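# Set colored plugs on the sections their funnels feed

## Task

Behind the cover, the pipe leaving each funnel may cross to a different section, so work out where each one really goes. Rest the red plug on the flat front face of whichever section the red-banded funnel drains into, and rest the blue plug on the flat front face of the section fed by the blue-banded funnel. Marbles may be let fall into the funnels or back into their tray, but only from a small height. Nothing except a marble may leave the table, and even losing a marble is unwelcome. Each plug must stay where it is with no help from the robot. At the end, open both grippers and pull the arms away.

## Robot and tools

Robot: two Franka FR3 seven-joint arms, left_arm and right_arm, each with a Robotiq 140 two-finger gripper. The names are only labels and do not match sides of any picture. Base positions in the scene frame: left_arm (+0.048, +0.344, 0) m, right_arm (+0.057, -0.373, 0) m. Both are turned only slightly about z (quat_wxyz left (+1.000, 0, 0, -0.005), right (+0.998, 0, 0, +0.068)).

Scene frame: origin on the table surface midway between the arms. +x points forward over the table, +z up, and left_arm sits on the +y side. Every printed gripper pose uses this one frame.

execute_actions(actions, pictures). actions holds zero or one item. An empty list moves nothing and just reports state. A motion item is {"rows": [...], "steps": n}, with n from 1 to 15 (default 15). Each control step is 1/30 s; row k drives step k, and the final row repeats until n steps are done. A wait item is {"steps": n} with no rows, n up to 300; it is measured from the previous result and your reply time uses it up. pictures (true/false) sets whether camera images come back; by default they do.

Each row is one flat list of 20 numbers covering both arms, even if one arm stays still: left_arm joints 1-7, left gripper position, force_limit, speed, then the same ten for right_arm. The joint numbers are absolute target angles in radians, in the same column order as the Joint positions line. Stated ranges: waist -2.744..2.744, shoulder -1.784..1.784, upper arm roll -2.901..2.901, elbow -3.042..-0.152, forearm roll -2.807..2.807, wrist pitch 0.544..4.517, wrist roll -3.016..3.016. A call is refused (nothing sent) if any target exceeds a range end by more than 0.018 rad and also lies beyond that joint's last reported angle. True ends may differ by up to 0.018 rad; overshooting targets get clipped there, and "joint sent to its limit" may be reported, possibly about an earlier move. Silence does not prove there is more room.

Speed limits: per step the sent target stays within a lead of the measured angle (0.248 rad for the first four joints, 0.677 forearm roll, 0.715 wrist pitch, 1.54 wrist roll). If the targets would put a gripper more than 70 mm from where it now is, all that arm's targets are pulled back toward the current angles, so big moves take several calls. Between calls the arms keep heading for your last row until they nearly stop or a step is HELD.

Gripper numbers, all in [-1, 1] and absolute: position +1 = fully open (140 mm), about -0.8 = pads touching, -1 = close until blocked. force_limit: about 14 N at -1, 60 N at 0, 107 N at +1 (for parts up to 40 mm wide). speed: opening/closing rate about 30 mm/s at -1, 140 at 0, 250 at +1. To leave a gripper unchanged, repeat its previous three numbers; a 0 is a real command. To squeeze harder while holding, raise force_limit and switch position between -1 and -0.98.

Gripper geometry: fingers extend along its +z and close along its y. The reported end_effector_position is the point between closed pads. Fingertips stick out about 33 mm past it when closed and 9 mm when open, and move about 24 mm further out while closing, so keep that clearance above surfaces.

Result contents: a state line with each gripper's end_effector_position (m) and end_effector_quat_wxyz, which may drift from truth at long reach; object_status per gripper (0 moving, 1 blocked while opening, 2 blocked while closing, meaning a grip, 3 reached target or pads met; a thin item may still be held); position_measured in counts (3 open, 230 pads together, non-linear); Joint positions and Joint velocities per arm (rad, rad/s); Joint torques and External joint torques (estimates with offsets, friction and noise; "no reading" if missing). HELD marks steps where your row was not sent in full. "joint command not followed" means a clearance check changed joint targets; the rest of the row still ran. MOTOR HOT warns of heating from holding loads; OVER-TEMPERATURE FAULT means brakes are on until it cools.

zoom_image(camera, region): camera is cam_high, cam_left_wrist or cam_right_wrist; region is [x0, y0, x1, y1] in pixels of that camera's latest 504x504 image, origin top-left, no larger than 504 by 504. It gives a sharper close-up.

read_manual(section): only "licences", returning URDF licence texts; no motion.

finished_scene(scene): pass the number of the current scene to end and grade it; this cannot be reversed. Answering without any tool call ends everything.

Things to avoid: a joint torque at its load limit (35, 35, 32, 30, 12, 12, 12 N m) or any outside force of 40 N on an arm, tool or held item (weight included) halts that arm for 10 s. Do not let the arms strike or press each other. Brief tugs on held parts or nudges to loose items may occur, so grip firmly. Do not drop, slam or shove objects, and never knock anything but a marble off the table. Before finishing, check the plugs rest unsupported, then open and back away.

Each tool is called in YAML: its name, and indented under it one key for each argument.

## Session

execute_actions:
  actions: []

Scene clock: 0.00 s of 6600.00 s.
left_arm: end_effector_position=(+0.1761, +0.7529, +0.2247) position_measured=3 object_status=3 end_effector_quat_wxyz=(-0.357, -0.552, +0.695, +0.293) | right_arm: end_effector_position=(+0.1377, -0.1125, +0.3402) position_measured=3 object_status=3 end_effector_quat_wxyz=(+0.144, -0.560, +0.629, -0.520)
Joint positions: left_arm=[ 0.891  0.183 -0.091 -2.026  0.65   1.451  0.828] | right_arm=[ 1.388 -0.213  0.442 -2.287 -0.557  1.144  2.057]
Joint velocities: left_arm=[-0.001  0.     0.001  0.001 -0.001 -0.    -0.   ] | right_arm=[-0.    -0.     0.001 -0.001  0.    -0.     0.001]
Joint torques (N m, as the joint torque sensors report them, + toward a larger angle): no reading
External joint torques (N m, as the arm's controller estimates them; a push from outside toward a larger angle lowers the number): no reading

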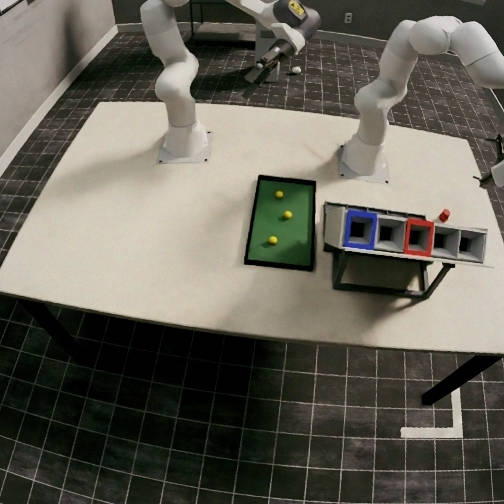

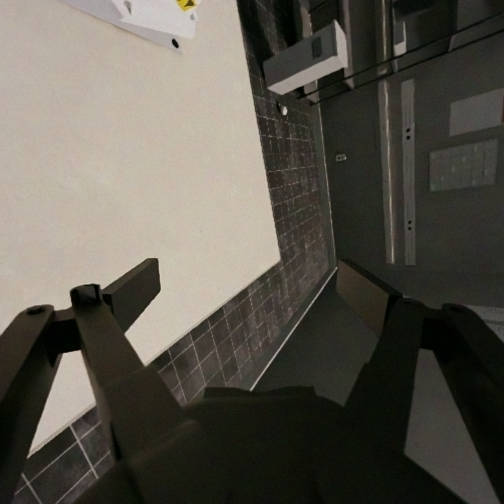

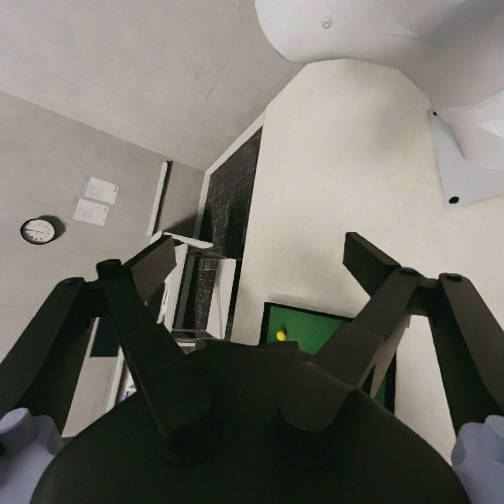

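execute_actions:
  actions:
    - {"rows":[[0.891,-0.8,0,-2.4,0,1.7,-1.0,-0.2,-0.6,-0.5,0,-0.5,0.3,-2.287,-0.557,1.4,2.057,1,0,0]]}
  pictures: false

execute_actions:
  actions:
    - {"steps":25}
  pictures: false

execute_actions:
  actions:
    - {"rows":[[-0.67,-0.7,0,-2.4,0,1.75,-2.25,-0.2,-0.6,-0.5,-0.4,-0.5,0,-2.287,-0.557,1.4,2.057,1,0,0]]}
  pictures: false

execute_actions:
  actions:
    - {"steps":20}
  pictures: false

execute_actions:
  actions:
    - {"rows":[[-0.67,-0.2,0,-2.49,0,2.29,-2.25,-0.2,-0.6,-0.5,-0.4,-0.5,0,-2.287,-0.557,1.4,2.057,1,0,0]]}
  pictures: false

execute_actions:
  actions:
    - {"steps":25}

Scene clock: 6.43 s of 6600.00 s.
left_arm: end_effector_position=(+0.2503, +0.6067, +0.3241) position_measured=67 object_status=0 end_effector_quat_wxyz=(+0.024, +0.990, -0.131, -0.038) | right_arm: end_effector_position=(+0.3694, -0.2769, +0.3883) position_measured=3 object_status=3 end_effector_quat_wxyz=(+0.048, -0.152, +0.905, -0.394)
Joint positions: left_arm=[ 0.891 -0.642 -0.003 -2.391  0.038  1.668 -0.435] | right_arm=[ 0.434 -0.495  0.302 -2.283 -0.556  1.378  2.057]
Joint velocities: left_arm=[-0.001 -1.986  0.012  0.007 -0.26   0.171 -1.721] | right_arm=[-1.955 -0.001 -0.11  -0.024 -0.013  0.1   -0.   ]
Joint torques (N m, as the joint torque sensors report them, + toward a larger angle): left_arm=[ 0.25  1.93  0.77 21.22 -0.18  2.2  -0.36] | right_arm=[  6.14 -15.1    1.85  21.38  -0.86   1.29   0.17]
External joint torques (N m, as the arm's controller estimates them; a push from outside toward a larger angle lowers the number): left_arm=[ 0.19 -0.94  1.3   1.28 -1.16  0.19 -0.38] | right_arm=[-1.69 -0.23  0.39 -1.61 -0.16  0.55  0.2 ]
Steps of this call (steps 1 to 90: nothing new was sent; then 2.93 s passed at rest; steps 91 to 105: all 15 steps of this action). Readings (joint positions | what the end effector reports):
91: left_arm=[0.889 0.164 -0.083 -2.051 0.599 1.471 0.769] | right_arm=[1.359 -0.241 0.435 -2.296 -0.552 1.175 2.057] | left_arm position_measured=3 object_status=0 | right_arm position_measured=3 object_status=3
92: left_arm=[0.888 0.133 -0.073 -2.087 0.538 1.488 0.701] | right_arm=[1.313 -0.287 0.412 -2.298 -0.551 1.202 2.057] | left_arm position_measured=7 object_status=0 | right_arm position_measured=3 object_status=3
94: left_arm=[0.888 0.059 -0.052 -2.166 0.420 1.523 0.544] | right_arm=[1.201 -0.375 0.367 -2.291 -0.552 1.250 2.057] | left_arm position_measured=16 object_status=0 | right_arm position_measured=3 object_status=3
98: left_arm=[0.890 -0.165 -0.015 -2.341 0.184 1.599 0.101] | right_arm=[0.933 -0.474 0.318 -2.280 -0.555 1.323 2.057] | left_arm position_measured=35 object_status=0 | right_arm position_measured=3 object_status=3
105: the state above

Scene clock: 7.27 s of 6600.00 s.
left_arm: end_effector_position=(+0.2608, +0.6035, +0.3764) position_measured=154 object_status=3 end_effector_quat_wxyz=(-0.036, +0.990, +0.133, +0.035) | right_arm: end_effector_position=(+0.3855, -0.4166, +0.3869) position_measured=3 object_status=3 end_effector_quat_wxyz=(-0.031, +0.044, +0.919, -0.392)
Joint positions: left_arm=[ 0.891 -0.802 -0.002 -2.399  0.004  1.697 -0.96 ] | right_arm=[ 0.002 -0.498  0.297 -2.287 -0.558  1.397  2.057]
Joint velocities: left_arm=[ 0.    -0.001  0.    -0.001 -0.001  0.001 -0.12 ] | right_arm=[-0.002 -0.     0.001 -0.    -0.001  0.002 -0.   ]
Joint torques (N m, as the joint torque sensors report them, + toward a larger angle): left_arm=[ 0.25 -2.6  -0.29 25.54 -0.07  3.23  0.05] | right_arm=[ -1.33 -14.17  -0.53  21.45  -0.92   1.58   0.04]
External joint torques (N m, as the arm's controller estimates them; a push from outside toward a larger angle lowers the number): left_arm=[ 0.21  2.    0.31  1.61 -0.92  0.49  0.05] | right_arm=[-1.32 -1.46  3.02 -1.5   0.16  0.77  0.07]
Steps of this call (steps 1 to 25: the robot went on to your last target). Readings (joint positions | what the end effector reports):
1: left_arm=[0.891 -0.702 -0.002 -2.390 0.030 1.675 -0.493] | right_arm=[0.364 -0.495 0.302 -2.283 -0.556 1.381 2.057] | left_arm position_measured=71 object_status=0 | right_arm position_measured=3 object_status=3
2: left_arm=[0.891 -0.747 -0.002 -2.386 0.024 1.680 -0.545] | right_arm=[0.294 -0.496 0.301 -2.284 -0.556 1.384 2.057] | left_arm position_measured=76 object_status=0 | right_arm position_measured=3 object_status=3
4: left_arm=[0.891 -0.792 -0.002 -2.383 0.016 1.688 -0.634] | right_arm=[0.156 -0.496 0.301 -2.284 -0.556 1.389 2.057] | left_arm position_measured=85 object_status=0 | right_arm position_measured=3 object_status=3
8: left_arm=[0.891 -0.802 -0.002 -2.393 0.008 1.694 -0.762] | right_arm=[0.021 -0.496 0.290 -2.287 -0.558 1.391 2.057] | left_arm position_measured=104 object_status=0 | right_arm position_measured=3 object_status=3
25: the state above

Scene clock: 7.77 s of 6600.00 s.
left_arm: end_effector_position=(+0.4001, +0.3388, +0.3459) position_measured=154 object_status=3 end_effector_quat_wxyz=(+0.002, +0.990, +0.142, +0.022) | right_arm: end_effector_position=(+0.2882, -0.6154, +0.3683) position_measured=3 object_status=3 end_effector_quat_wxyz=(-0.153, +0.339, +0.880, -0.293)
Joint positions: left_arm=[-0.008 -0.702  0.001 -2.401  0.003  1.743 -1.874] | right_arm=[-0.398 -0.498 -0.001 -2.286 -0.557  1.4    2.057]
Joint velocities: left_arm=[-1.742 -0.    -0.083 -0.    -0.016  0.027 -0.944] | right_arm=[-0.02  -0.001 -0.001 -0.     0.     0.001 -0.   ]
Joint torques (N m, as the joint torque sensors report them, + toward a larger angle): left_arm=[ 5.88 -6.73  2.09 26.61  0.61  2.66 -0.32] | right_arm=[  0.97 -13.95   2.3   22.2   -0.71   1.15   0.23]
External joint torques (N m, as the arm's controller estimates them; a push from outside toward a larger angle lowers the number): left_arm=[-1.64  2.42 -1.07  2.33 -0.59  0.34 -0.31] | right_arm=[ 0.22 -0.34  0.22 -1.09 -0.2  -0.05  0.26]
Steps of this call (steps 1 to 15: all 15 steps of this action). Readings (joint positions | what the end effector reports):
1: left_arm=[0.846 -0.791 0.011 -2.395 0.006 1.703 -1.055] | right_arm=[-0.013 -0.500 0.285 -2.287 -0.555 1.400 2.057] | left_arm position_measured=154 object_status=3 | right_arm position_measured=3 object_status=3
2: left_arm=[0.789 -0.773 0.012 -2.394 0.006 1.710 -1.145] | right_arm=[-0.042 -0.501 0.257 -2.286 -0.554 1.401 2.057] | left_arm position_measured=154 object_status=3 | right_arm position_measured=3 object_status=3
4: left_arm=[0.672 -0.739 0.010 -2.397 0.006 1.720 -1.308] | right_arm=[-0.109 -0.500 0.193 -2.285 -0.554 1.401 2.057] | left_arm position_measured=154 object_status=3 | right_arm position_measured=3 object_status=3
8: left_arm=[0.429 -0.707 0.005 -2.401 0.004 1.732 -1.573] | right_arm=[-0.270 -0.498 0.085 -2.285 -0.555 1.402 2.057] | left_arm position_measured=154 object_status=3 | right_arm position_measured=3 object_status=3
15: the state above

Scene clock: 8.43 s of 6600.00 s.
left_arm: end_effector_position=(+0.3233, +0.1222, +0.3463) position_measured=154 object_status=3 end_effector_quat_wxyz=(+0.014, +0.999, -0.027, +0.020) | right_arm: end_effector_position=(+0.2881, -0.6155, +0.3683) position_measured=3 object_status=3 end_effector_quat_wxyz=(-0.153, +0.340, +0.880, -0.293)
Joint positions: left_arm=[-0.667 -0.701 -0.002 -2.401  0.001  1.748 -2.196] | right_arm=[-0.399 -0.498 -0.001 -2.286 -0.557  1.4    2.057]
Joint velocities: left_arm=[-0.008  0.     0.008  0.     0.    -0.    -0.166] | right_arm=[-0.001  0.001 -0.     0.    -0.001  0.    -0.001]
Joint torques (N m, as the joint torque sensors report them, + toward a larger angle): left_arm=[-1.86 -6.29  0.29 26.82  0.47  2.82 -0.04] | right_arm=[ -0.91 -14.41   2.12  22.37  -0.63   1.3    0.25]
External joint torques (N m, as the arm's controller estimates them; a push from outside toward a larger angle lowers the number): left_arm=[-1.8   1.71  1.04  2.53 -0.43  0.22 -0.05] | right_arm=[-0.92 -0.91  1.8  -0.78  0.06  0.26  0.28]
Steps of this call (steps 1 to 20: the robot went on to your last target). Readings (joint positions | what the end effector reports):
1: left_arm=[-0.071 -0.701 0.000 -2.401 0.003 1.744 -1.905] | right_arm=[-0.399 -0.498 -0.001 -2.286 -0.557 1.400 2.057] | left_arm position_measured=154 object_status=3 | right_arm position_measured=3 object_status=3
2: left_arm=[-0.134 -0.701 0.000 -2.401 0.003 1.745 -1.933] | right_arm=[-0.399 -0.498 -0.001 -2.286 -0.557 1.400 2.057] | left_arm position_measured=154 object_status=3 | right_arm position_measured=3 object_status=3
4: left_arm=[-0.260 -0.701 0.000 -2.401 0.003 1.746 -1.982] | right_arm=[-0.399 -0.498 -0.001 -2.286 -0.557 1.400 2.057] | left_arm position_measured=154 object_status=3 | right_arm position_measured=3 object_status=3
8: left_arm=[-0.511 -0.701 -0.000 -2.401 0.003 1.748 -2.060] | right_arm=[-0.399 -0.498 -0.001 -2.286 -0.557 1.400 2.057] | left_arm position_measured=154 object_status=3 | right_arm position_measured=3 object_status=3
20: the state above

Scene clock: 8.93 s of 6600.00 s.
left_arm: end_effector_position=(+0.3776, +0.0780, +0.1411) position_measured=154 object_status=3 end_effector_quat_wxyz=(-0.024, +0.999, -0.010, -0.029) | right_arm: end_effector_position=(+0.2881, -0.6155, +0.3683) position_measured=3 object_status=3 end_effector_quat_wxyz=(-0.153, +0.340, +0.880, -0.293)
Joint positions: left_arm=[-0.668 -0.199 -0.002 -2.497  0.001  2.223 -2.231] | right_arm=[-0.399 -0.498 -0.001 -2.286 -0.557  1.4    2.057]
Joint velocities: left_arm=[-0.     0.049  0.002  0.006 -0.001  0.375 -0.051] | right_arm=[-0.     0.001  0.     0.001  0.    -0.001 -0.   ]
Joint torques (N m, as the joint torque sensors report them, + toward a larger angle): left_arm=[ -1.92 -25.16   0.91  26.32   0.28   3.19  -0.23] | right_arm=[ -1.18 -15.43   2.18  21.7   -0.57   1.16   0.11]
External joint torques (N m, as the arm's controller estimates them; a push from outside toward a larger angle lowers the number): left_arm=[-1.96  2.48  1.06  1.01 -0.42  0.56 -0.22] | right_arm=[-1.18 -1.81  1.86 -1.56  0.13  0.12  0.15]
Steps of this call (steps 1 to 15: all 15 steps of this action). Readings (joint positions | what the end effector reports):
1: left_arm=[-0.667 -0.688 -0.002 -2.404 0.001 1.786 -2.198] | right_arm=[-0.399 -0.498 -0.001 -2.286 -0.557 1.400 2.057] | left_arm position_measured=154 object_status=3 | right_arm position_measured=3 object_status=3
2: left_arm=[-0.667 -0.658 -0.002 -2.410 0.001 1.830 -2.200] | right_arm=[-0.399 -0.498 -0.001 -2.286 -0.557 1.400 2.057] | left_arm position_measured=154 object_status=3 | right_arm position_measured=3 object_status=3
4: left_arm=[-0.667 -0.583 -0.002 -2.429 0.001 1.912 -2.205] | right_arm=[-0.399 -0.498 -0.001 -2.286 -0.557 1.400 2.057] | left_arm position_measured=154 object_status=3 | right_arm position_measured=3 object_status=3
8: left_arm=[-0.667 -0.394 -0.002 -2.459 0.001 2.054 -2.214] | right_arm=[-0.399 -0.498 -0.001 -2.286 -0.557 1.400 2.057] | left_arm position_measured=154 object_status=3 | right_arm position_measured=3 object_status=3
15: the state above

Scene clock: 9.77 s of 6600.00 s.
left_arm: end_effector_position=(+0.3959, +0.0632, +0.1481) position_measured=154 object_status=3 end_effector_quat_wxyz=(-0.002, +1.000, -0.003, -0.002) | right_arm: end_effector_position=(+0.2881, -0.6155, +0.3683) position_measured=3 object_status=3 end_effector_quat_wxyz=(-0.153, +0.340, +0.880, -0.293)
Joint positions: left_arm=[-0.668 -0.198 -0.002 -2.491  0.001  2.287 -2.245] | right_arm=[-0.399 -0.498 -0.001 -2.286 -0.557  1.4    2.057]
Joint velocities: left_arm=[-0.     0.001  0.    -0.    -0.001  0.002 -0.003] | right_arm=[-0.     0.001 -0.001  0.001 -0.001  0.    -0.001]
Joint torques (N m, as the joint torque sensors report them, + toward a larger angle): left_arm=[ -1.39 -23.83   0.03  24.68   0.3    2.92  -0.09] | right_arm=[ -0.48 -14.42   2.13  21.49  -0.66   1.17   0.21]
External joint torques (N m, as the arm's controller estimates them; a push from outside toward a larger angle lowers the number): left_arm=[-1.31 -0.77  0.3   2.47 -0.38  0.45 -0.09] | right_arm=[-0.47 -0.83  1.85 -1.76  0.05  0.13  0.24]
Steps of this call (steps 1 to 25: the robot went on to your last target). Readings (joint positions | what the end effector reports):
1: left_arm=[-0.668 -0.198 -0.002 -2.496 0.001 2.234 -2.232] | right_arm=[-0.399 -0.498 -0.001 -2.286 -0.557 1.400 2.057] | left_arm position_measured=154 object_status=3 | right_arm position_measured=3 object_status=3
2: left_arm=[-0.668 -0.198 -0.002 -2.494 0.001 2.244 -2.234] | right_arm=[-0.399 -0.498 -0.001 -2.286 -0.557 1.400 2.057] | left_arm position_measured=154 object_status=3 | right_arm position_measured=3 object_status=3
4: left_arm=[-0.668 -0.198 -0.002 -2.492 0.001 2.258 -2.236] | right_arm=[-0.399 -0.498 -0.001 -2.286 -0.557 1.400 2.057] | left_arm position_measured=154 object_status=3 | right_arm position_measured=3 object_status=3
8: left_arm=[-0.668 -0.198 -0.002 -2.491 0.001 2.275 -2.240] | right_arm=[-0.399 -0.498 -0.001 -2.286 -0.557 1.400 2.057] | left_arm position_measured=154 object_status=3 | right_arm position_measured=3 object_status=3
25: the state above

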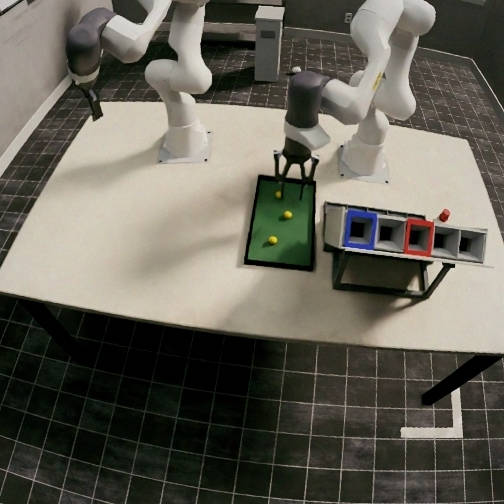

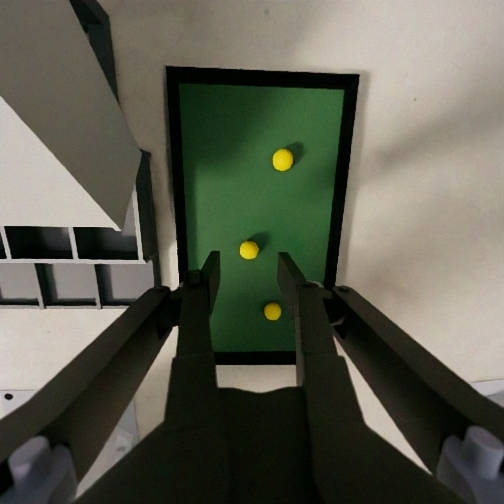

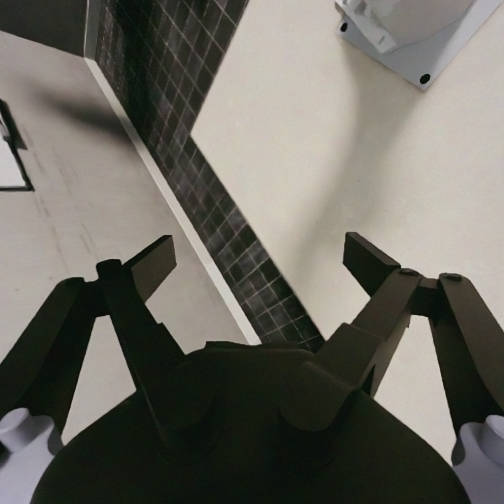

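execute_actions:
  actions:
    - {"rows":[[-0.68,-0.083,0,-2.563,0,2.495,-2.26,-0.2,-0.6,-0.5,-0.4,-0.5,0,-2.287,-0.557,1.4,2.057,1,0,0]]}
  pictures: false

execute_actions:
  actions:
    - {"rows":[[-0.68,0.01,0,-2.581,0,2.591,-2.26,-0.2,-0.6,-0.5,-0.4,-0.5,0,-2.287,-0.557,1.4,2.057,1,0,0]]}
  pictures: false

execute_actions:
  actions:
    - {"rows":[[-0.68,0.01,0,-2.581,0,2.591,-2.26,-1,-0.6,-0.5,-0.4,-0.5,0,-2.287,-0.557,1.4,2.057,1,0,0]]}

Scene clock: 15.77 s of 6600.00 s.
left_arm: end_effector_position=(+0.3909, +0.0620, +0.0827) position_measured=154 object_status=3 end_effector_quat_wxyz=(-0.001, +1.000, -0.003, -0.000) | right_arm: end_effector_position=(+0.2880, -0.6155, +0.3683) position_measured=3 object_status=3 end_effector_quat_wxyz=(-0.153, +0.340, +0.880, -0.293)
Joint positions: left_arm=[-0.678 -0.081 -0.    -2.564  0.001  2.481 -2.254] | right_arm=[-0.399 -0.498 -0.001 -2.286 -0.557  1.4    2.057]
Joint velocities: left_arm=[-0.002  0.002 -0.001  0.001  0.     0.068 -0.007] | right_arm=[ 0.001 -0.001 -0.    -0.001 -0.    -0.001 -0.001]
Joint torques (N m, as the joint torque sensors report them, + toward a larger angle): left_arm=[ -1.52 -26.23  -0.69  22.44   0.14   2.97  -0.05] | right_arm=[ -0.3  -14.7    2.18  21.5   -0.62   1.1    0.19]
External joint torques (N m, as the arm's controller estimates them; a push from outside toward a larger angle lowers the number): left_arm=[-1.45 -1.3  -0.54  2.44 -0.41  0.51 -0.05] | right_arm=[-0.3  -1.05  1.87 -1.7   0.08  0.07  0.22]
Steps of this call (steps 1 to 15: the robot went on to your last target; steps 16 to 90: nothing new was sent; then 2.50 s passed at rest; steps 91 to 105: all 15 steps of this action). Readings (joint positions | what the end effector reports):
91: left_arm=[-0.670 -0.185 -0.001 -2.499 0.001 2.325 -2.247] | right_arm=[-0.399 -0.498 -0.001 -2.286 -0.557 1.400 2.057] | left_arm position_measured=154 object_status=3 | right_arm position_measured=3 object_status=3
92: left_arm=[-0.672 -0.158 -0.000 -2.514 0.001 2.358 -2.248] | right_arm=[-0.399 -0.498 -0.001 -2.286 -0.557 1.400 2.057] | left_arm position_measured=154 object_status=3 | right_arm position_measured=3 object_status=3
94: left_arm=[-0.676 -0.109 -0.000 -2.545 0.001 2.401 -2.250] | right_arm=[-0.399 -0.498 -0.001 -2.286 -0.557 1.400 2.057] | left_arm position_measured=154 object_status=3 | right_arm position_measured=3 object_status=3
98: left_arm=[-0.678 -0.081 -0.000 -2.566 0.001 2.447 -2.252] | right_arm=[-0.399 -0.498 -0.001 -2.286 -0.557 1.400 2.057] | left_arm position_measured=154 object_status=3 | right_arm position_measured=3 object_status=3
105: the state above

Scene clock: 16.27 s of 6600.00 s.
left_arm: end_effector_position=(+0.3888, +0.0637, +0.0446) position_measured=154 object_status=3 end_effector_quat_wxyz=(-0.003, +1.000, -0.002, -0.003) | right_arm: end_effector_position=(+0.2880, -0.6155, +0.3683) position_measured=3 object_status=3 end_effector_quat_wxyz=(-0.153, +0.340, +0.880, -0.293)
Joint positions: left_arm=[-0.678  0.009 -0.    -2.582  0.001  2.583 -2.256] | right_arm=[-0.399 -0.498 -0.001 -2.286 -0.557  1.4    2.057]
Joint velocities: left_arm=[ 0.002  0.     0.001  0.001 -0.     0.036 -0.   ] | right_arm=[-0.    -0.     0.001 -0.     0.     0.     0.   ]
Joint torques (N m, as the joint torque sensors report them, + toward a larger angle): left_arm=[ -1.62 -26.53   0.31  21.41   0.12   2.76  -0.1 ] | right_arm=[ -0.4  -13.73   2.31  21.28  -0.68   1.23   0.13]
External joint torques (N m, as the arm's controller estimates them; a push from outside toward a larger angle lowers the number): left_arm=[-1.71  0.05  0.21  2.94 -0.35  0.31 -0.1 ] | right_arm=[-0.4  -0.07  2.   -2.    0.02  0.19  0.17]
Steps of this call (steps 1 to 15: all 15 steps of this action). Readings (joint positions | what the end effector reports):
1: left_arm=[-0.678 -0.068 -0.000 -2.563 0.001 2.501 -2.254] | right_arm=[-0.399 -0.498 -0.001 -2.286 -0.557 1.400 2.057] | left_arm position_measured=154 object_status=3 | right_arm position_measured=3 object_status=3
2: left_arm=[-0.678 -0.046 -0.000 -2.565 0.001 2.519 -2.255] | right_arm=[-0.399 -0.498 -0.001 -2.286 -0.557 1.400 2.057] | left_arm position_measured=154 object_status=3 | right_arm position_measured=3 object_status=3
4: left_arm=[-0.678 -0.011 -0.000 -2.575 0.001 2.541 -2.255] | right_arm=[-0.399 -0.498 -0.001 -2.286 -0.557 1.400 2.057] | left_arm position_measured=154 object_status=3 | right_arm position_measured=3 object_status=3
8: left_arm=[-0.678 0.009 -0.000 -2.583 0.001 2.565 -2.255] | right_arm=[-0.399 -0.498 -0.001 -2.286 -0.557 1.400 2.057] | left_arm position_measured=154 object_status=3 | right_arm position_measured=3 object_status=3
15: the state above

Scene clock: 16.77 s of 6600.00 s.
left_arm: end_effector_position=(+0.3901, +0.0626, +0.0451) position_measured=197 object_status=0 end_effector_quat_wxyz=(-0.001, +1.000, -0.002, -0.001) | right_arm: end_effector_position=(+0.2880, -0.6155, +0.3683) position_measured=3 object_status=3 end_effector_quat_wxyz=(-0.154, +0.340, +0.880, -0.293)
Joint positions: left_arm=[-0.678  0.009 -0.    -2.582  0.001  2.588 -2.256] | right_arm=[-0.399 -0.498 -0.001 -2.286 -0.557  1.4    2.057]
Joint velocities: left_arm=[-0.001  0.001  0.001  0.     0.     0.001 -0.   ] | right_arm=[-0.001 -0.     0.     0.    -0.001  0.     0.001]
Joint torques (N m, as the joint torque sensors report them, + toward a larger angle): left_arm=[ -1.59 -26.41  -0.06  21.04   0.12   2.9   -0.05] | right_arm=[ -0.57 -13.93   3.22  21.76  -0.73   1.28   0.16]
External joint torques (N m, as the arm's controller estimates them; a push from outside toward a larger angle lowers the number): left_arm=[-1.65  0.25 -0.13  2.47 -0.35  0.41 -0.05] | right_arm=[-0.58 -0.23  2.9  -1.54 -0.03  0.24  0.19]
Steps of this call (steps 1 to 15: all 15 steps of this action). Readings (joint positions | what the end effector reports):
1: left_arm=[-0.678 0.009 -0.000 -2.582 0.001 2.584 -2.256] | right_arm=[-0.399 -0.498 -0.001 -2.286 -0.557 1.400 2.057] | left_arm position_measured=154 object_status=0 | right_arm position_measured=3 object_status=3
2: left_arm=[-0.678 0.009 -0.000 -2.582 0.001 2.584 -2.256] | right_arm=[-0.399 -0.498 -0.001 -2.286 -0.557 1.400 2.057] | left_arm position_measured=158 object_status=0 | right_arm position_measured=3 object_status=3
4: left_arm=[-0.678 0.009 -0.000 -2.582 0.001 2.586 -2.256] | right_arm=[-0.399 -0.498 -0.001 -2.286 -0.557 1.400 2.057] | left_arm position_measured=167 object_status=0 | right_arm position_measured=3 object_status=3
8: left_arm=[-0.678 0.009 -0.000 -2.582 0.001 2.587 -2.256] | right_arm=[-0.399 -0.498 -0.001 -2.286 -0.557 1.400 2.057] | left_arm position_measured=186 object_status=0 | right_arm position_measured=3 object_status=3
15: the state above

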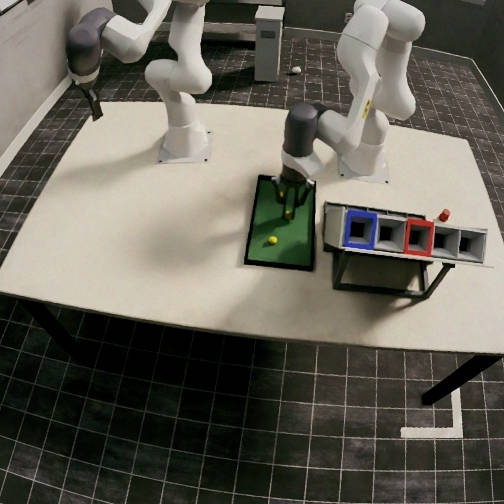

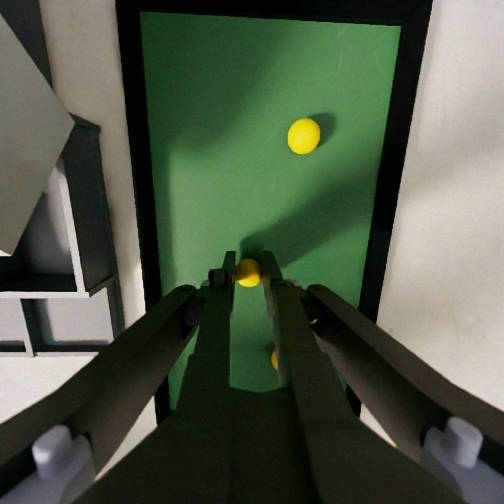

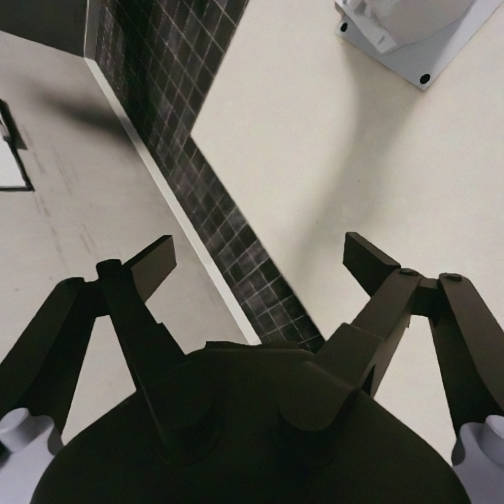

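To the blue funnel.

execute_actions:
  actions:
    - {"rows":[[-0.68,-0.2,0,-2.49,0,2.29,-2.2,-1,-0.6,-0.5,-0.4,-0.5,0,-2.287,-0.557,1.4,2.057,1,0,0]],"steps":9}
  pictures: false

execute_actions:
  actions:
    - {"rows":[[-0.65,-0.244,0,-1.61,0,1.4,-1.75,-1,-0.6,-0.5,-0.4,-0.5,0,-2.287,-0.557,1.4,2.057,1,0,0]]}
  pictures: false

execute_actions:
  actions:
    - {"steps":8}
  pictures: false

execute_actions:
  actions:
    - {"rows":[[-0.17,0.22,0,-1.19,0,1.496,-1.751,-1,-0.6,-0.5,-0.4,-0.5,0,-2.287,-0.557,1.4,2.057,1,0,0]]}
  pictures: false

execute_actions:
  actions:
    - {"steps":10}
  pictures: false

execute_actions:
  actions:
    - {"rows":[[-0.17,0.27,0,-1.18,0,1.496,-1.751,-1,-0.6,-0.5,-0.4,-0.5,0,-2.287,-0.557,1.4,2.057,1,0,0],[-0.17,0.27,0,-1.18,0,1.496,-1.751,-1,-0.6,-0.5,-0.4,-0.5,0,-2.287,-0.557,1.4,2.057,1,0,0],[-0.17,0.27,0,-1.18,0,1.496,-1.751,-1,-0.6,-0.5,-0.4,-0.5,0,-2.287,-0.557,1.4,2.057,1,0,0],[-0.17,0.316,0,-1.178,0,1.496,-1.751,-1,-0.6,-0.5,-0.4,-0.5,0,-2.287,-0.557,1.4,2.057,1,0,0]]}

Scene clock: 24.00 s of 6600.00 s.
left_arm: end_effector_position=(+0.4135, +0.0434, +0.1602) position_measured=197 object_status=2 end_effector_quat_wxyz=(+0.023, +0.999, -0.017, +0.030) | right_arm: end_effector_position=(+0.2880, -0.6155, +0.3683) position_measured=3 object_status=3 end_effector_quat_wxyz=(-0.154, +0.340, +0.880, -0.293)
Joint positions: left_arm=[-0.678 -0.203 -0.    -2.484  0.001  2.356 -2.225] | right_arm=[-0.399 -0.498 -0.001 -2.286 -0.557  1.4    2.057]
Joint velocities: left_arm=[ 0.001 -0.038  0.    -0.    -0.    -0.363  0.071] | right_arm=[ 0.001  0.     0.    -0.001  0.     0.    -0.   ]
Joint torques (N m, as the joint torque sensors report them, + toward a larger angle): left_arm=[ -1.43 -19.41  -0.09  21.29   0.21   1.82   0.35] | right_arm=[ -1.13 -15.09   2.11  21.62  -0.6    1.21   0.11]
External joint torques (N m, as the arm's controller estimates them; a push from outside toward a larger angle lowers the number): left_arm=[-1.43 -1.62  0.12  2.63 -0.43 -0.43  0.35] | right_arm=[-1.19 -1.6   1.73 -1.53  0.09  0.17  0.14]
Steps of this call (steps 1 to 15: the robot went on to your last target; steps 16 to 90: nothing new was sent; then 3.93 s passed at rest; steps 91 to 99: all 9 steps of this action). Readings (joint positions | what the end effector reports):
91: left_arm=[-0.678 -0.009 -0.000 -2.577 0.001 2.550 -2.253] | right_arm=[-0.399 -0.498 -0.001 -2.286 -0.557 1.400 2.057] | left_arm position_measured=197 object_status=2 | right_arm position_measured=3 object_status=3
92: left_arm=[-0.678 -0.044 -0.000 -2.565 0.001 2.514 -2.249] | right_arm=[-0.399 -0.498 -0.001 -2.286 -0.557 1.400 2.057] | left_arm position_measured=197 object_status=2 | right_arm position_measured=3 object_status=3
94: left_arm=[-0.678 -0.122 -0.000 -2.527 0.001 2.447 -2.241] | right_arm=[-0.399 -0.498 -0.001 -2.286 -0.557 1.400 2.057] | left_arm position_measured=197 object_status=2 | right_arm position_measured=3 object_status=3
98: left_arm=[-0.678 -0.200 -0.000 -2.485 0.001 2.369 -2.228] | right_arm=[-0.399 -0.498 -0.001 -2.286 -0.557 1.400 2.057] | left_arm position_measured=197 object_status=2 | right_arm position_measured=3 object_status=3
99: the state above

Scene clock: 24.50 s of 6600.00 s.
left_arm: end_effector_position=(+0.4287, +0.0453, +0.4172) position_measured=197 object_status=2 end_effector_quat_wxyz=(+0.002, +0.989, -0.147, +0.004) | right_arm: end_effector_position=(+0.2880, -0.6155, +0.3683) position_measured=3 object_status=3 end_effector_quat_wxyz=(-0.154, +0.340, +0.880, -0.293)
Joint positions: left_arm=[-0.654 -0.232 -0.001 -1.821  0.001  1.599 -1.942] | right_arm=[-0.399 -0.498 -0.001 -2.286 -0.557  1.4    2.057]
Joint velocities: left_arm=[ 0.007 -0.071 -0.001  1.512  0.    -0.673  0.4  ] | right_arm=[ 0.     0.001 -0.     0.001 -0.     0.    -0.001]
Joint torques (N m, as the joint torque sensors report them, + toward a larger angle): left_arm=[  2.27 -24.25   0.28  19.44   0.57   0.54   0.4 ] | right_arm=[ -0.28 -14.13   2.03  22.2   -0.71   1.19   0.19]
External joint torques (N m, as the arm's controller estimates them; a push from outside toward a larger angle lowers the number): left_arm=[ 2.24 -1.31  0.55  2.97 -0.32 -0.56  0.41] | right_arm=[-0.25 -0.64  1.76 -0.99 -0.01  0.15  0.22]
Steps of this call (steps 1 to 15: all 15 steps of this action). Readings (joint positions | what the end effector reports):
1: left_arm=[-0.675 -0.201 -0.001 -2.457 0.001 2.286 -2.200] | right_arm=[-0.399 -0.498 -0.001 -2.286 -0.557 1.400 2.057] | left_arm position_measured=197 object_status=2 | right_arm position_measured=3 object_status=3
2: left_arm=[-0.672 -0.202 -0.001 -2.419 0.001 2.219 -2.176] | right_arm=[-0.399 -0.498 -0.001 -2.286 -0.557 1.400 2.057] | left_arm position_measured=197 object_status=2 | right_arm position_measured=3 object_status=3
4: left_arm=[-0.666 -0.211 -0.001 -2.342 0.001 2.094 -2.135] | right_arm=[-0.399 -0.498 -0.001 -2.286 -0.557 1.400 2.057] | left_arm position_measured=197 object_status=2 | right_arm position_measured=3 object_status=3
8: left_arm=[-0.660 -0.223 -0.001 -2.178 0.001 1.868 -2.059] | right_arm=[-0.399 -0.498 -0.001 -2.286 -0.557 1.400 2.057] | left_arm position_measured=197 object_status=2 | right_arm position_measured=3 object_status=3
15: the state above

Scene clock: 24.77 s of 6600.00 s.
left_arm: end_effector_position=(+0.4218, +0.0520, +0.5142) position_measured=197 object_status=2 end_effector_quat_wxyz=(+0.021, +0.979, -0.198, +0.043) | right_arm: end_effector_position=(+0.2880, -0.6155, +0.3683) position_measured=3 object_status=3 end_effector_quat_wxyz=(-0.154, +0.340, +0.880, -0.293)
Joint positions: left_arm=[-0.652 -0.257 -0.001 -1.611  0.001  1.449 -1.834] | right_arm=[-0.399 -0.498 -0.001 -2.286 -0.557  1.4    2.057]
Joint velocities: left_arm=[ 0.001  0.037 -0.     0.046 -0.    -0.274  0.268] | right_arm=[-0.001 -0.001  0.     0.001 -0.001 -0.001 -0.001]
Joint torques (N m, as the joint torque sensors report them, + toward a larger angle): left_arm=[  2.14 -14.28   0.59  21.74   0.5    2.29   0.47] | right_arm=[ -0.91 -13.89   2.14  21.69  -0.59   1.22   0.14]
External joint torques (N m, as the arm's controller estimates them; a push from outside toward a larger angle lowers the number): left_arm=[ 2.18  1.77  0.87  2.41 -0.3  -0.27  0.47] | right_arm=[-0.9  -0.22  1.84 -1.61  0.11  0.18  0.17]
Steps of this call (steps 1 to 8: the robot went on to your last target). Readings (joint positions | what the end effector reports):
1: left_arm=[-0.654 -0.233 -0.001 -1.767 0.001 1.572 -1.927] | right_arm=[-0.399 -0.498 -0.001 -2.286 -0.557 1.400 2.057] | left_arm position_measured=197 object_status=2 | right_arm position_measured=3 object_status=3
2: left_arm=[-0.654 -0.235 -0.001 -1.716 0.001 1.543 -1.909] | right_arm=[-0.399 -0.498 -0.001 -2.286 -0.557 1.400 2.057] | left_arm position_measured=197 object_status=2 | right_arm position_measured=3 object_status=3
4: left_arm=[-0.653 -0.248 -0.001 -1.649 0.001 1.500 -1.879] | right_arm=[-0.399 -0.498 -0.001 -2.286 -0.557 1.400 2.057] | left_arm position_measured=197 object_status=2 | right_arm position_measured=3 object_status=3
8: the state above

Scene clock: 25.27 s of 6600.00 s.
left_arm: end_effector_position=(+0.6492, +0.2068, +0.4642) position_measured=197 object_status=2 end_effector_quat_wxyz=(+0.010, +0.999, -0.002, +0.040) | right_arm: end_effector_position=(+0.2880, -0.6155, +0.3683) position_measured=3 object_status=3 end_effector_quat_wxyz=(-0.154, +0.340, +0.880, -0.293)
Joint positions: left_arm=[-0.212  0.183 -0.002 -1.22  -0.001  1.484 -1.79 ] | right_arm=[-0.399 -0.498 -0.001 -2.286 -0.557  1.4    2.057]
Joint velocities: left_arm=[ 0.625  0.64   0.136  0.277 -0.     0.069  0.114] | right_arm=[-0.    -0.001  0.001 -0.001  0.001 -0.    -0.001]
Joint torques (N m, as the joint torque sensors report them, + toward a larger angle): left_arm=[ -6.33 -45.73  -6.02  27.97   1.05   2.86   0.45] | right_arm=[ -0.57 -13.81   2.64  22.18  -0.58   1.21   0.08]
External joint torques (N m, as the arm's controller estimates them; a push from outside toward a larger angle lowers the number): left_arm=[1.21 1.19 0.1  2.22 0.65 0.47 0.44] | right_arm=[-0.6  -0.21  2.3  -1.02  0.11  0.17  0.11]
Steps of this call (steps 1 to 15: all 15 steps of this action). Readings (joint positions | what the end effector reports):
1: left_arm=[-0.627 -0.235 -0.012 -1.578 -0.001 1.445 -1.831] | right_arm=[-0.399 -0.498 -0.001 -2.286 -0.557 1.400 2.057] | left_arm position_measured=197 object_status=2 | right_arm position_measured=3 object_status=3
2: left_arm=[-0.598 -0.205 -0.016 -1.540 -0.001 1.450 -1.827] | right_arm=[-0.399 -0.498 -0.001 -2.286 -0.557 1.400 2.057] | left_arm position_measured=197 object_status=2 | right_arm position_measured=3 object_status=3
4: left_arm=[-0.535 -0.143 -0.015 -1.472 -0.001 1.457 -1.822] | right_arm=[-0.399 -0.498 -0.001 -2.286 -0.557 1.400 2.057] | left_arm position_measured=197 object_status=2 | right_arm position_measured=3 object_status=3
8: left_arm=[-0.409 -0.017 -0.012 -1.351 -0.001 1.467 -1.812] | right_arm=[-0.399 -0.498 -0.001 -2.286 -0.557 1.400 2.057] | left_arm position_measured=197 object_status=2 | right_arm position_measured=3 object_status=3
15: the state above

Scene clock: 25.60 s of 6600.00 s.
left_arm: end_effector_position=(+0.6667, +0.2332, +0.4532) position_measured=197 object_status=2 end_effector_quat_wxyz=(+0.007, +0.999, +0.009, +0.038) | right_arm: end_effector_position=(+0.2880, -0.6155, +0.3683) position_measured=3 object_status=3 end_effector_quat_wxyz=(-0.154, +0.340, +0.880, -0.293)
Joint positions: left_arm=[-0.169  0.223  0.002 -1.192 -0.001  1.492 -1.767] | right_arm=[-0.399 -0.498 -0.001 -2.286 -0.557  1.4    2.057]
Joint velocities: left_arm=[ 0.001 -0.023 -0.011  0.027 -0.001  0.012  0.04 ] | right_arm=[-0.001  0.001  0.002  0.001  0.001 -0.    -0.001]
Joint torques (N m, as the joint torque sensors report them, + toward a larger angle): left_arm=[ -0.4  -36.71  -0.82  25.1    0.96   2.89   0.31] | right_arm=[ -0.4  -13.55   2.14  22.29  -0.76   1.07   0.11]
External joint torques (N m, as the arm's controller estimates them; a push from outside toward a larger angle lowers the number): left_arm=[-0.85 -0.19 -1.35  3.19  0.05  0.28  0.31] | right_arm=[-0.37  0.02  1.87 -0.94 -0.06  0.04  0.14]
Steps of this call (steps 1 to 10: the robot went on to your last target). Readings (joint positions | what the end effector reports):
1: left_arm=[-0.194 0.201 0.002 -1.213 -0.001 1.486 -1.786] | right_arm=[-0.399 -0.498 -0.001 -2.286 -0.557 1.400 2.057] | left_arm position_measured=197 object_status=2 | right_arm position_measured=3 object_status=3
2: left_arm=[-0.182 0.213 0.006 -1.209 -0.001 1.487 -1.783] | right_arm=[-0.399 -0.498 -0.001 -2.286 -0.557 1.400 2.057] | left_arm position_measured=197 object_status=2 | right_arm position_measured=3 object_status=3
4: left_arm=[-0.170 0.225 0.008 -1.204 -0.001 1.488 -1.778] | right_arm=[-0.399 -0.498 -0.001 -2.286 -0.557 1.400 2.057] | left_arm position_measured=197 object_status=2 | right_arm position_measured=3 object_status=3
8: left_arm=[-0.169 0.224 0.004 -1.195 -0.001 1.491 -1.770] | right_arm=[-0.399 -0.498 -0.001 -2.286 -0.557 1.400 2.057] | left_arm position_measured=197 object_status=2 | right_arm position_measured=3 object_status=3
10: the state above

Scene clock: 26.10 s of 6600.00 s.
left_arm: end_effector_position=(+0.6787, +0.2307, +0.3970) position_measured=197 object_status=2 end_effector_quat_wxyz=(-0.000, +1.000, +0.004, -0.003) | right_arm: end_effector_position=(+0.2880, -0.6155, +0.3683) position_measured=3 object_status=3 end_effector_quat_wxyz=(-0.154, +0.340, +0.880, -0.293)
Joint positions: left_arm=[-0.169  0.32   0.002 -1.181 -0.001  1.495 -1.757] | right_arm=[-0.399 -0.498 -0.001 -2.286 -0.557  1.4    2.057]
Joint velocities: left_arm=[-0.001 -0.024 -0.001  0.018 -0.    -0.     0.007] | right_arm=[ 0.     0.    -0.    -0.001  0.    -0.001  0.001]
Joint torques (N m, as the joint torque sensors report them, + toward a larger angle): left_arm=[ -1.44 -42.94  -1.61  25.44   0.9    2.63   0.43] | right_arm=[ -0.32 -14.77   1.78  21.81  -0.65   1.16   0.1 ]
External joint torques (N m, as the arm's controller estimates them; a push from outside toward a larger angle lowers the number): left_arm=[-1.4  -1.73 -1.91  2.37  0.02  0.14  0.43] | right_arm=[-0.33 -1.16  1.46 -1.41  0.04  0.13  0.13]
Steps of this call (steps 1 to 15: all 15 steps of this action). Readings (joint positions | what the end effector reports):
1: left_arm=[-0.169 0.228 0.002 -1.185 -0.001 1.492 -1.765] | right_arm=[-0.399 -0.498 -0.001 -2.286 -0.557 1.400 2.057] | left_arm position_measured=197 object_status=2 | right_arm position_measured=3 object_status=3
2: left_arm=[-0.169 0.236 0.002 -1.181 -0.001 1.493 -1.764] | right_arm=[-0.399 -0.498 -0.001 -2.286 -0.557 1.400 2.057] | left_arm position_measured=197 object_status=2 | right_arm position_measured=3 object_status=3
4: left_arm=[-0.169 0.258 0.002 -1.176 -0.001 1.494 -1.763] | right_arm=[-0.399 -0.498 -0.001 -2.286 -0.557 1.400 2.057] | left_arm position_measured=197 object_status=2 | right_arm position_measured=3 object_status=3
8: left_arm=[-0.169 0.310 0.002 -1.180 -0.001 1.495 -1.760] | right_arm=[-0.399 -0.498 -0.001 -2.286 -0.557 1.400 2.057] | left_arm position_measured=197 object_status=2 | right_arm position_measured=3 object_status=3
15: the state above

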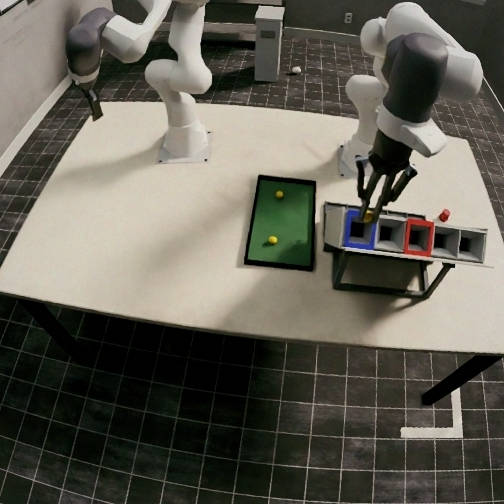

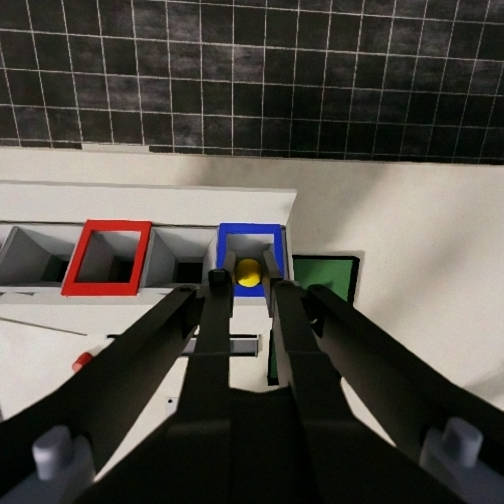

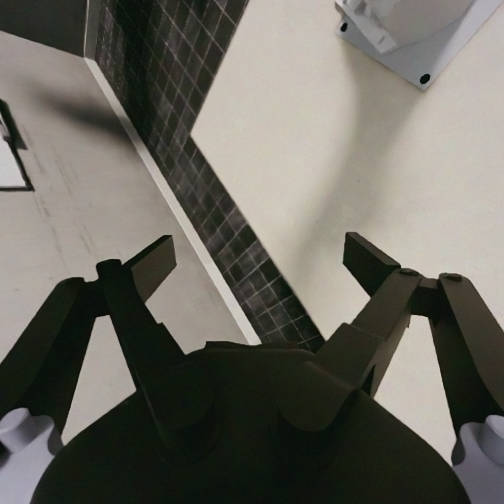

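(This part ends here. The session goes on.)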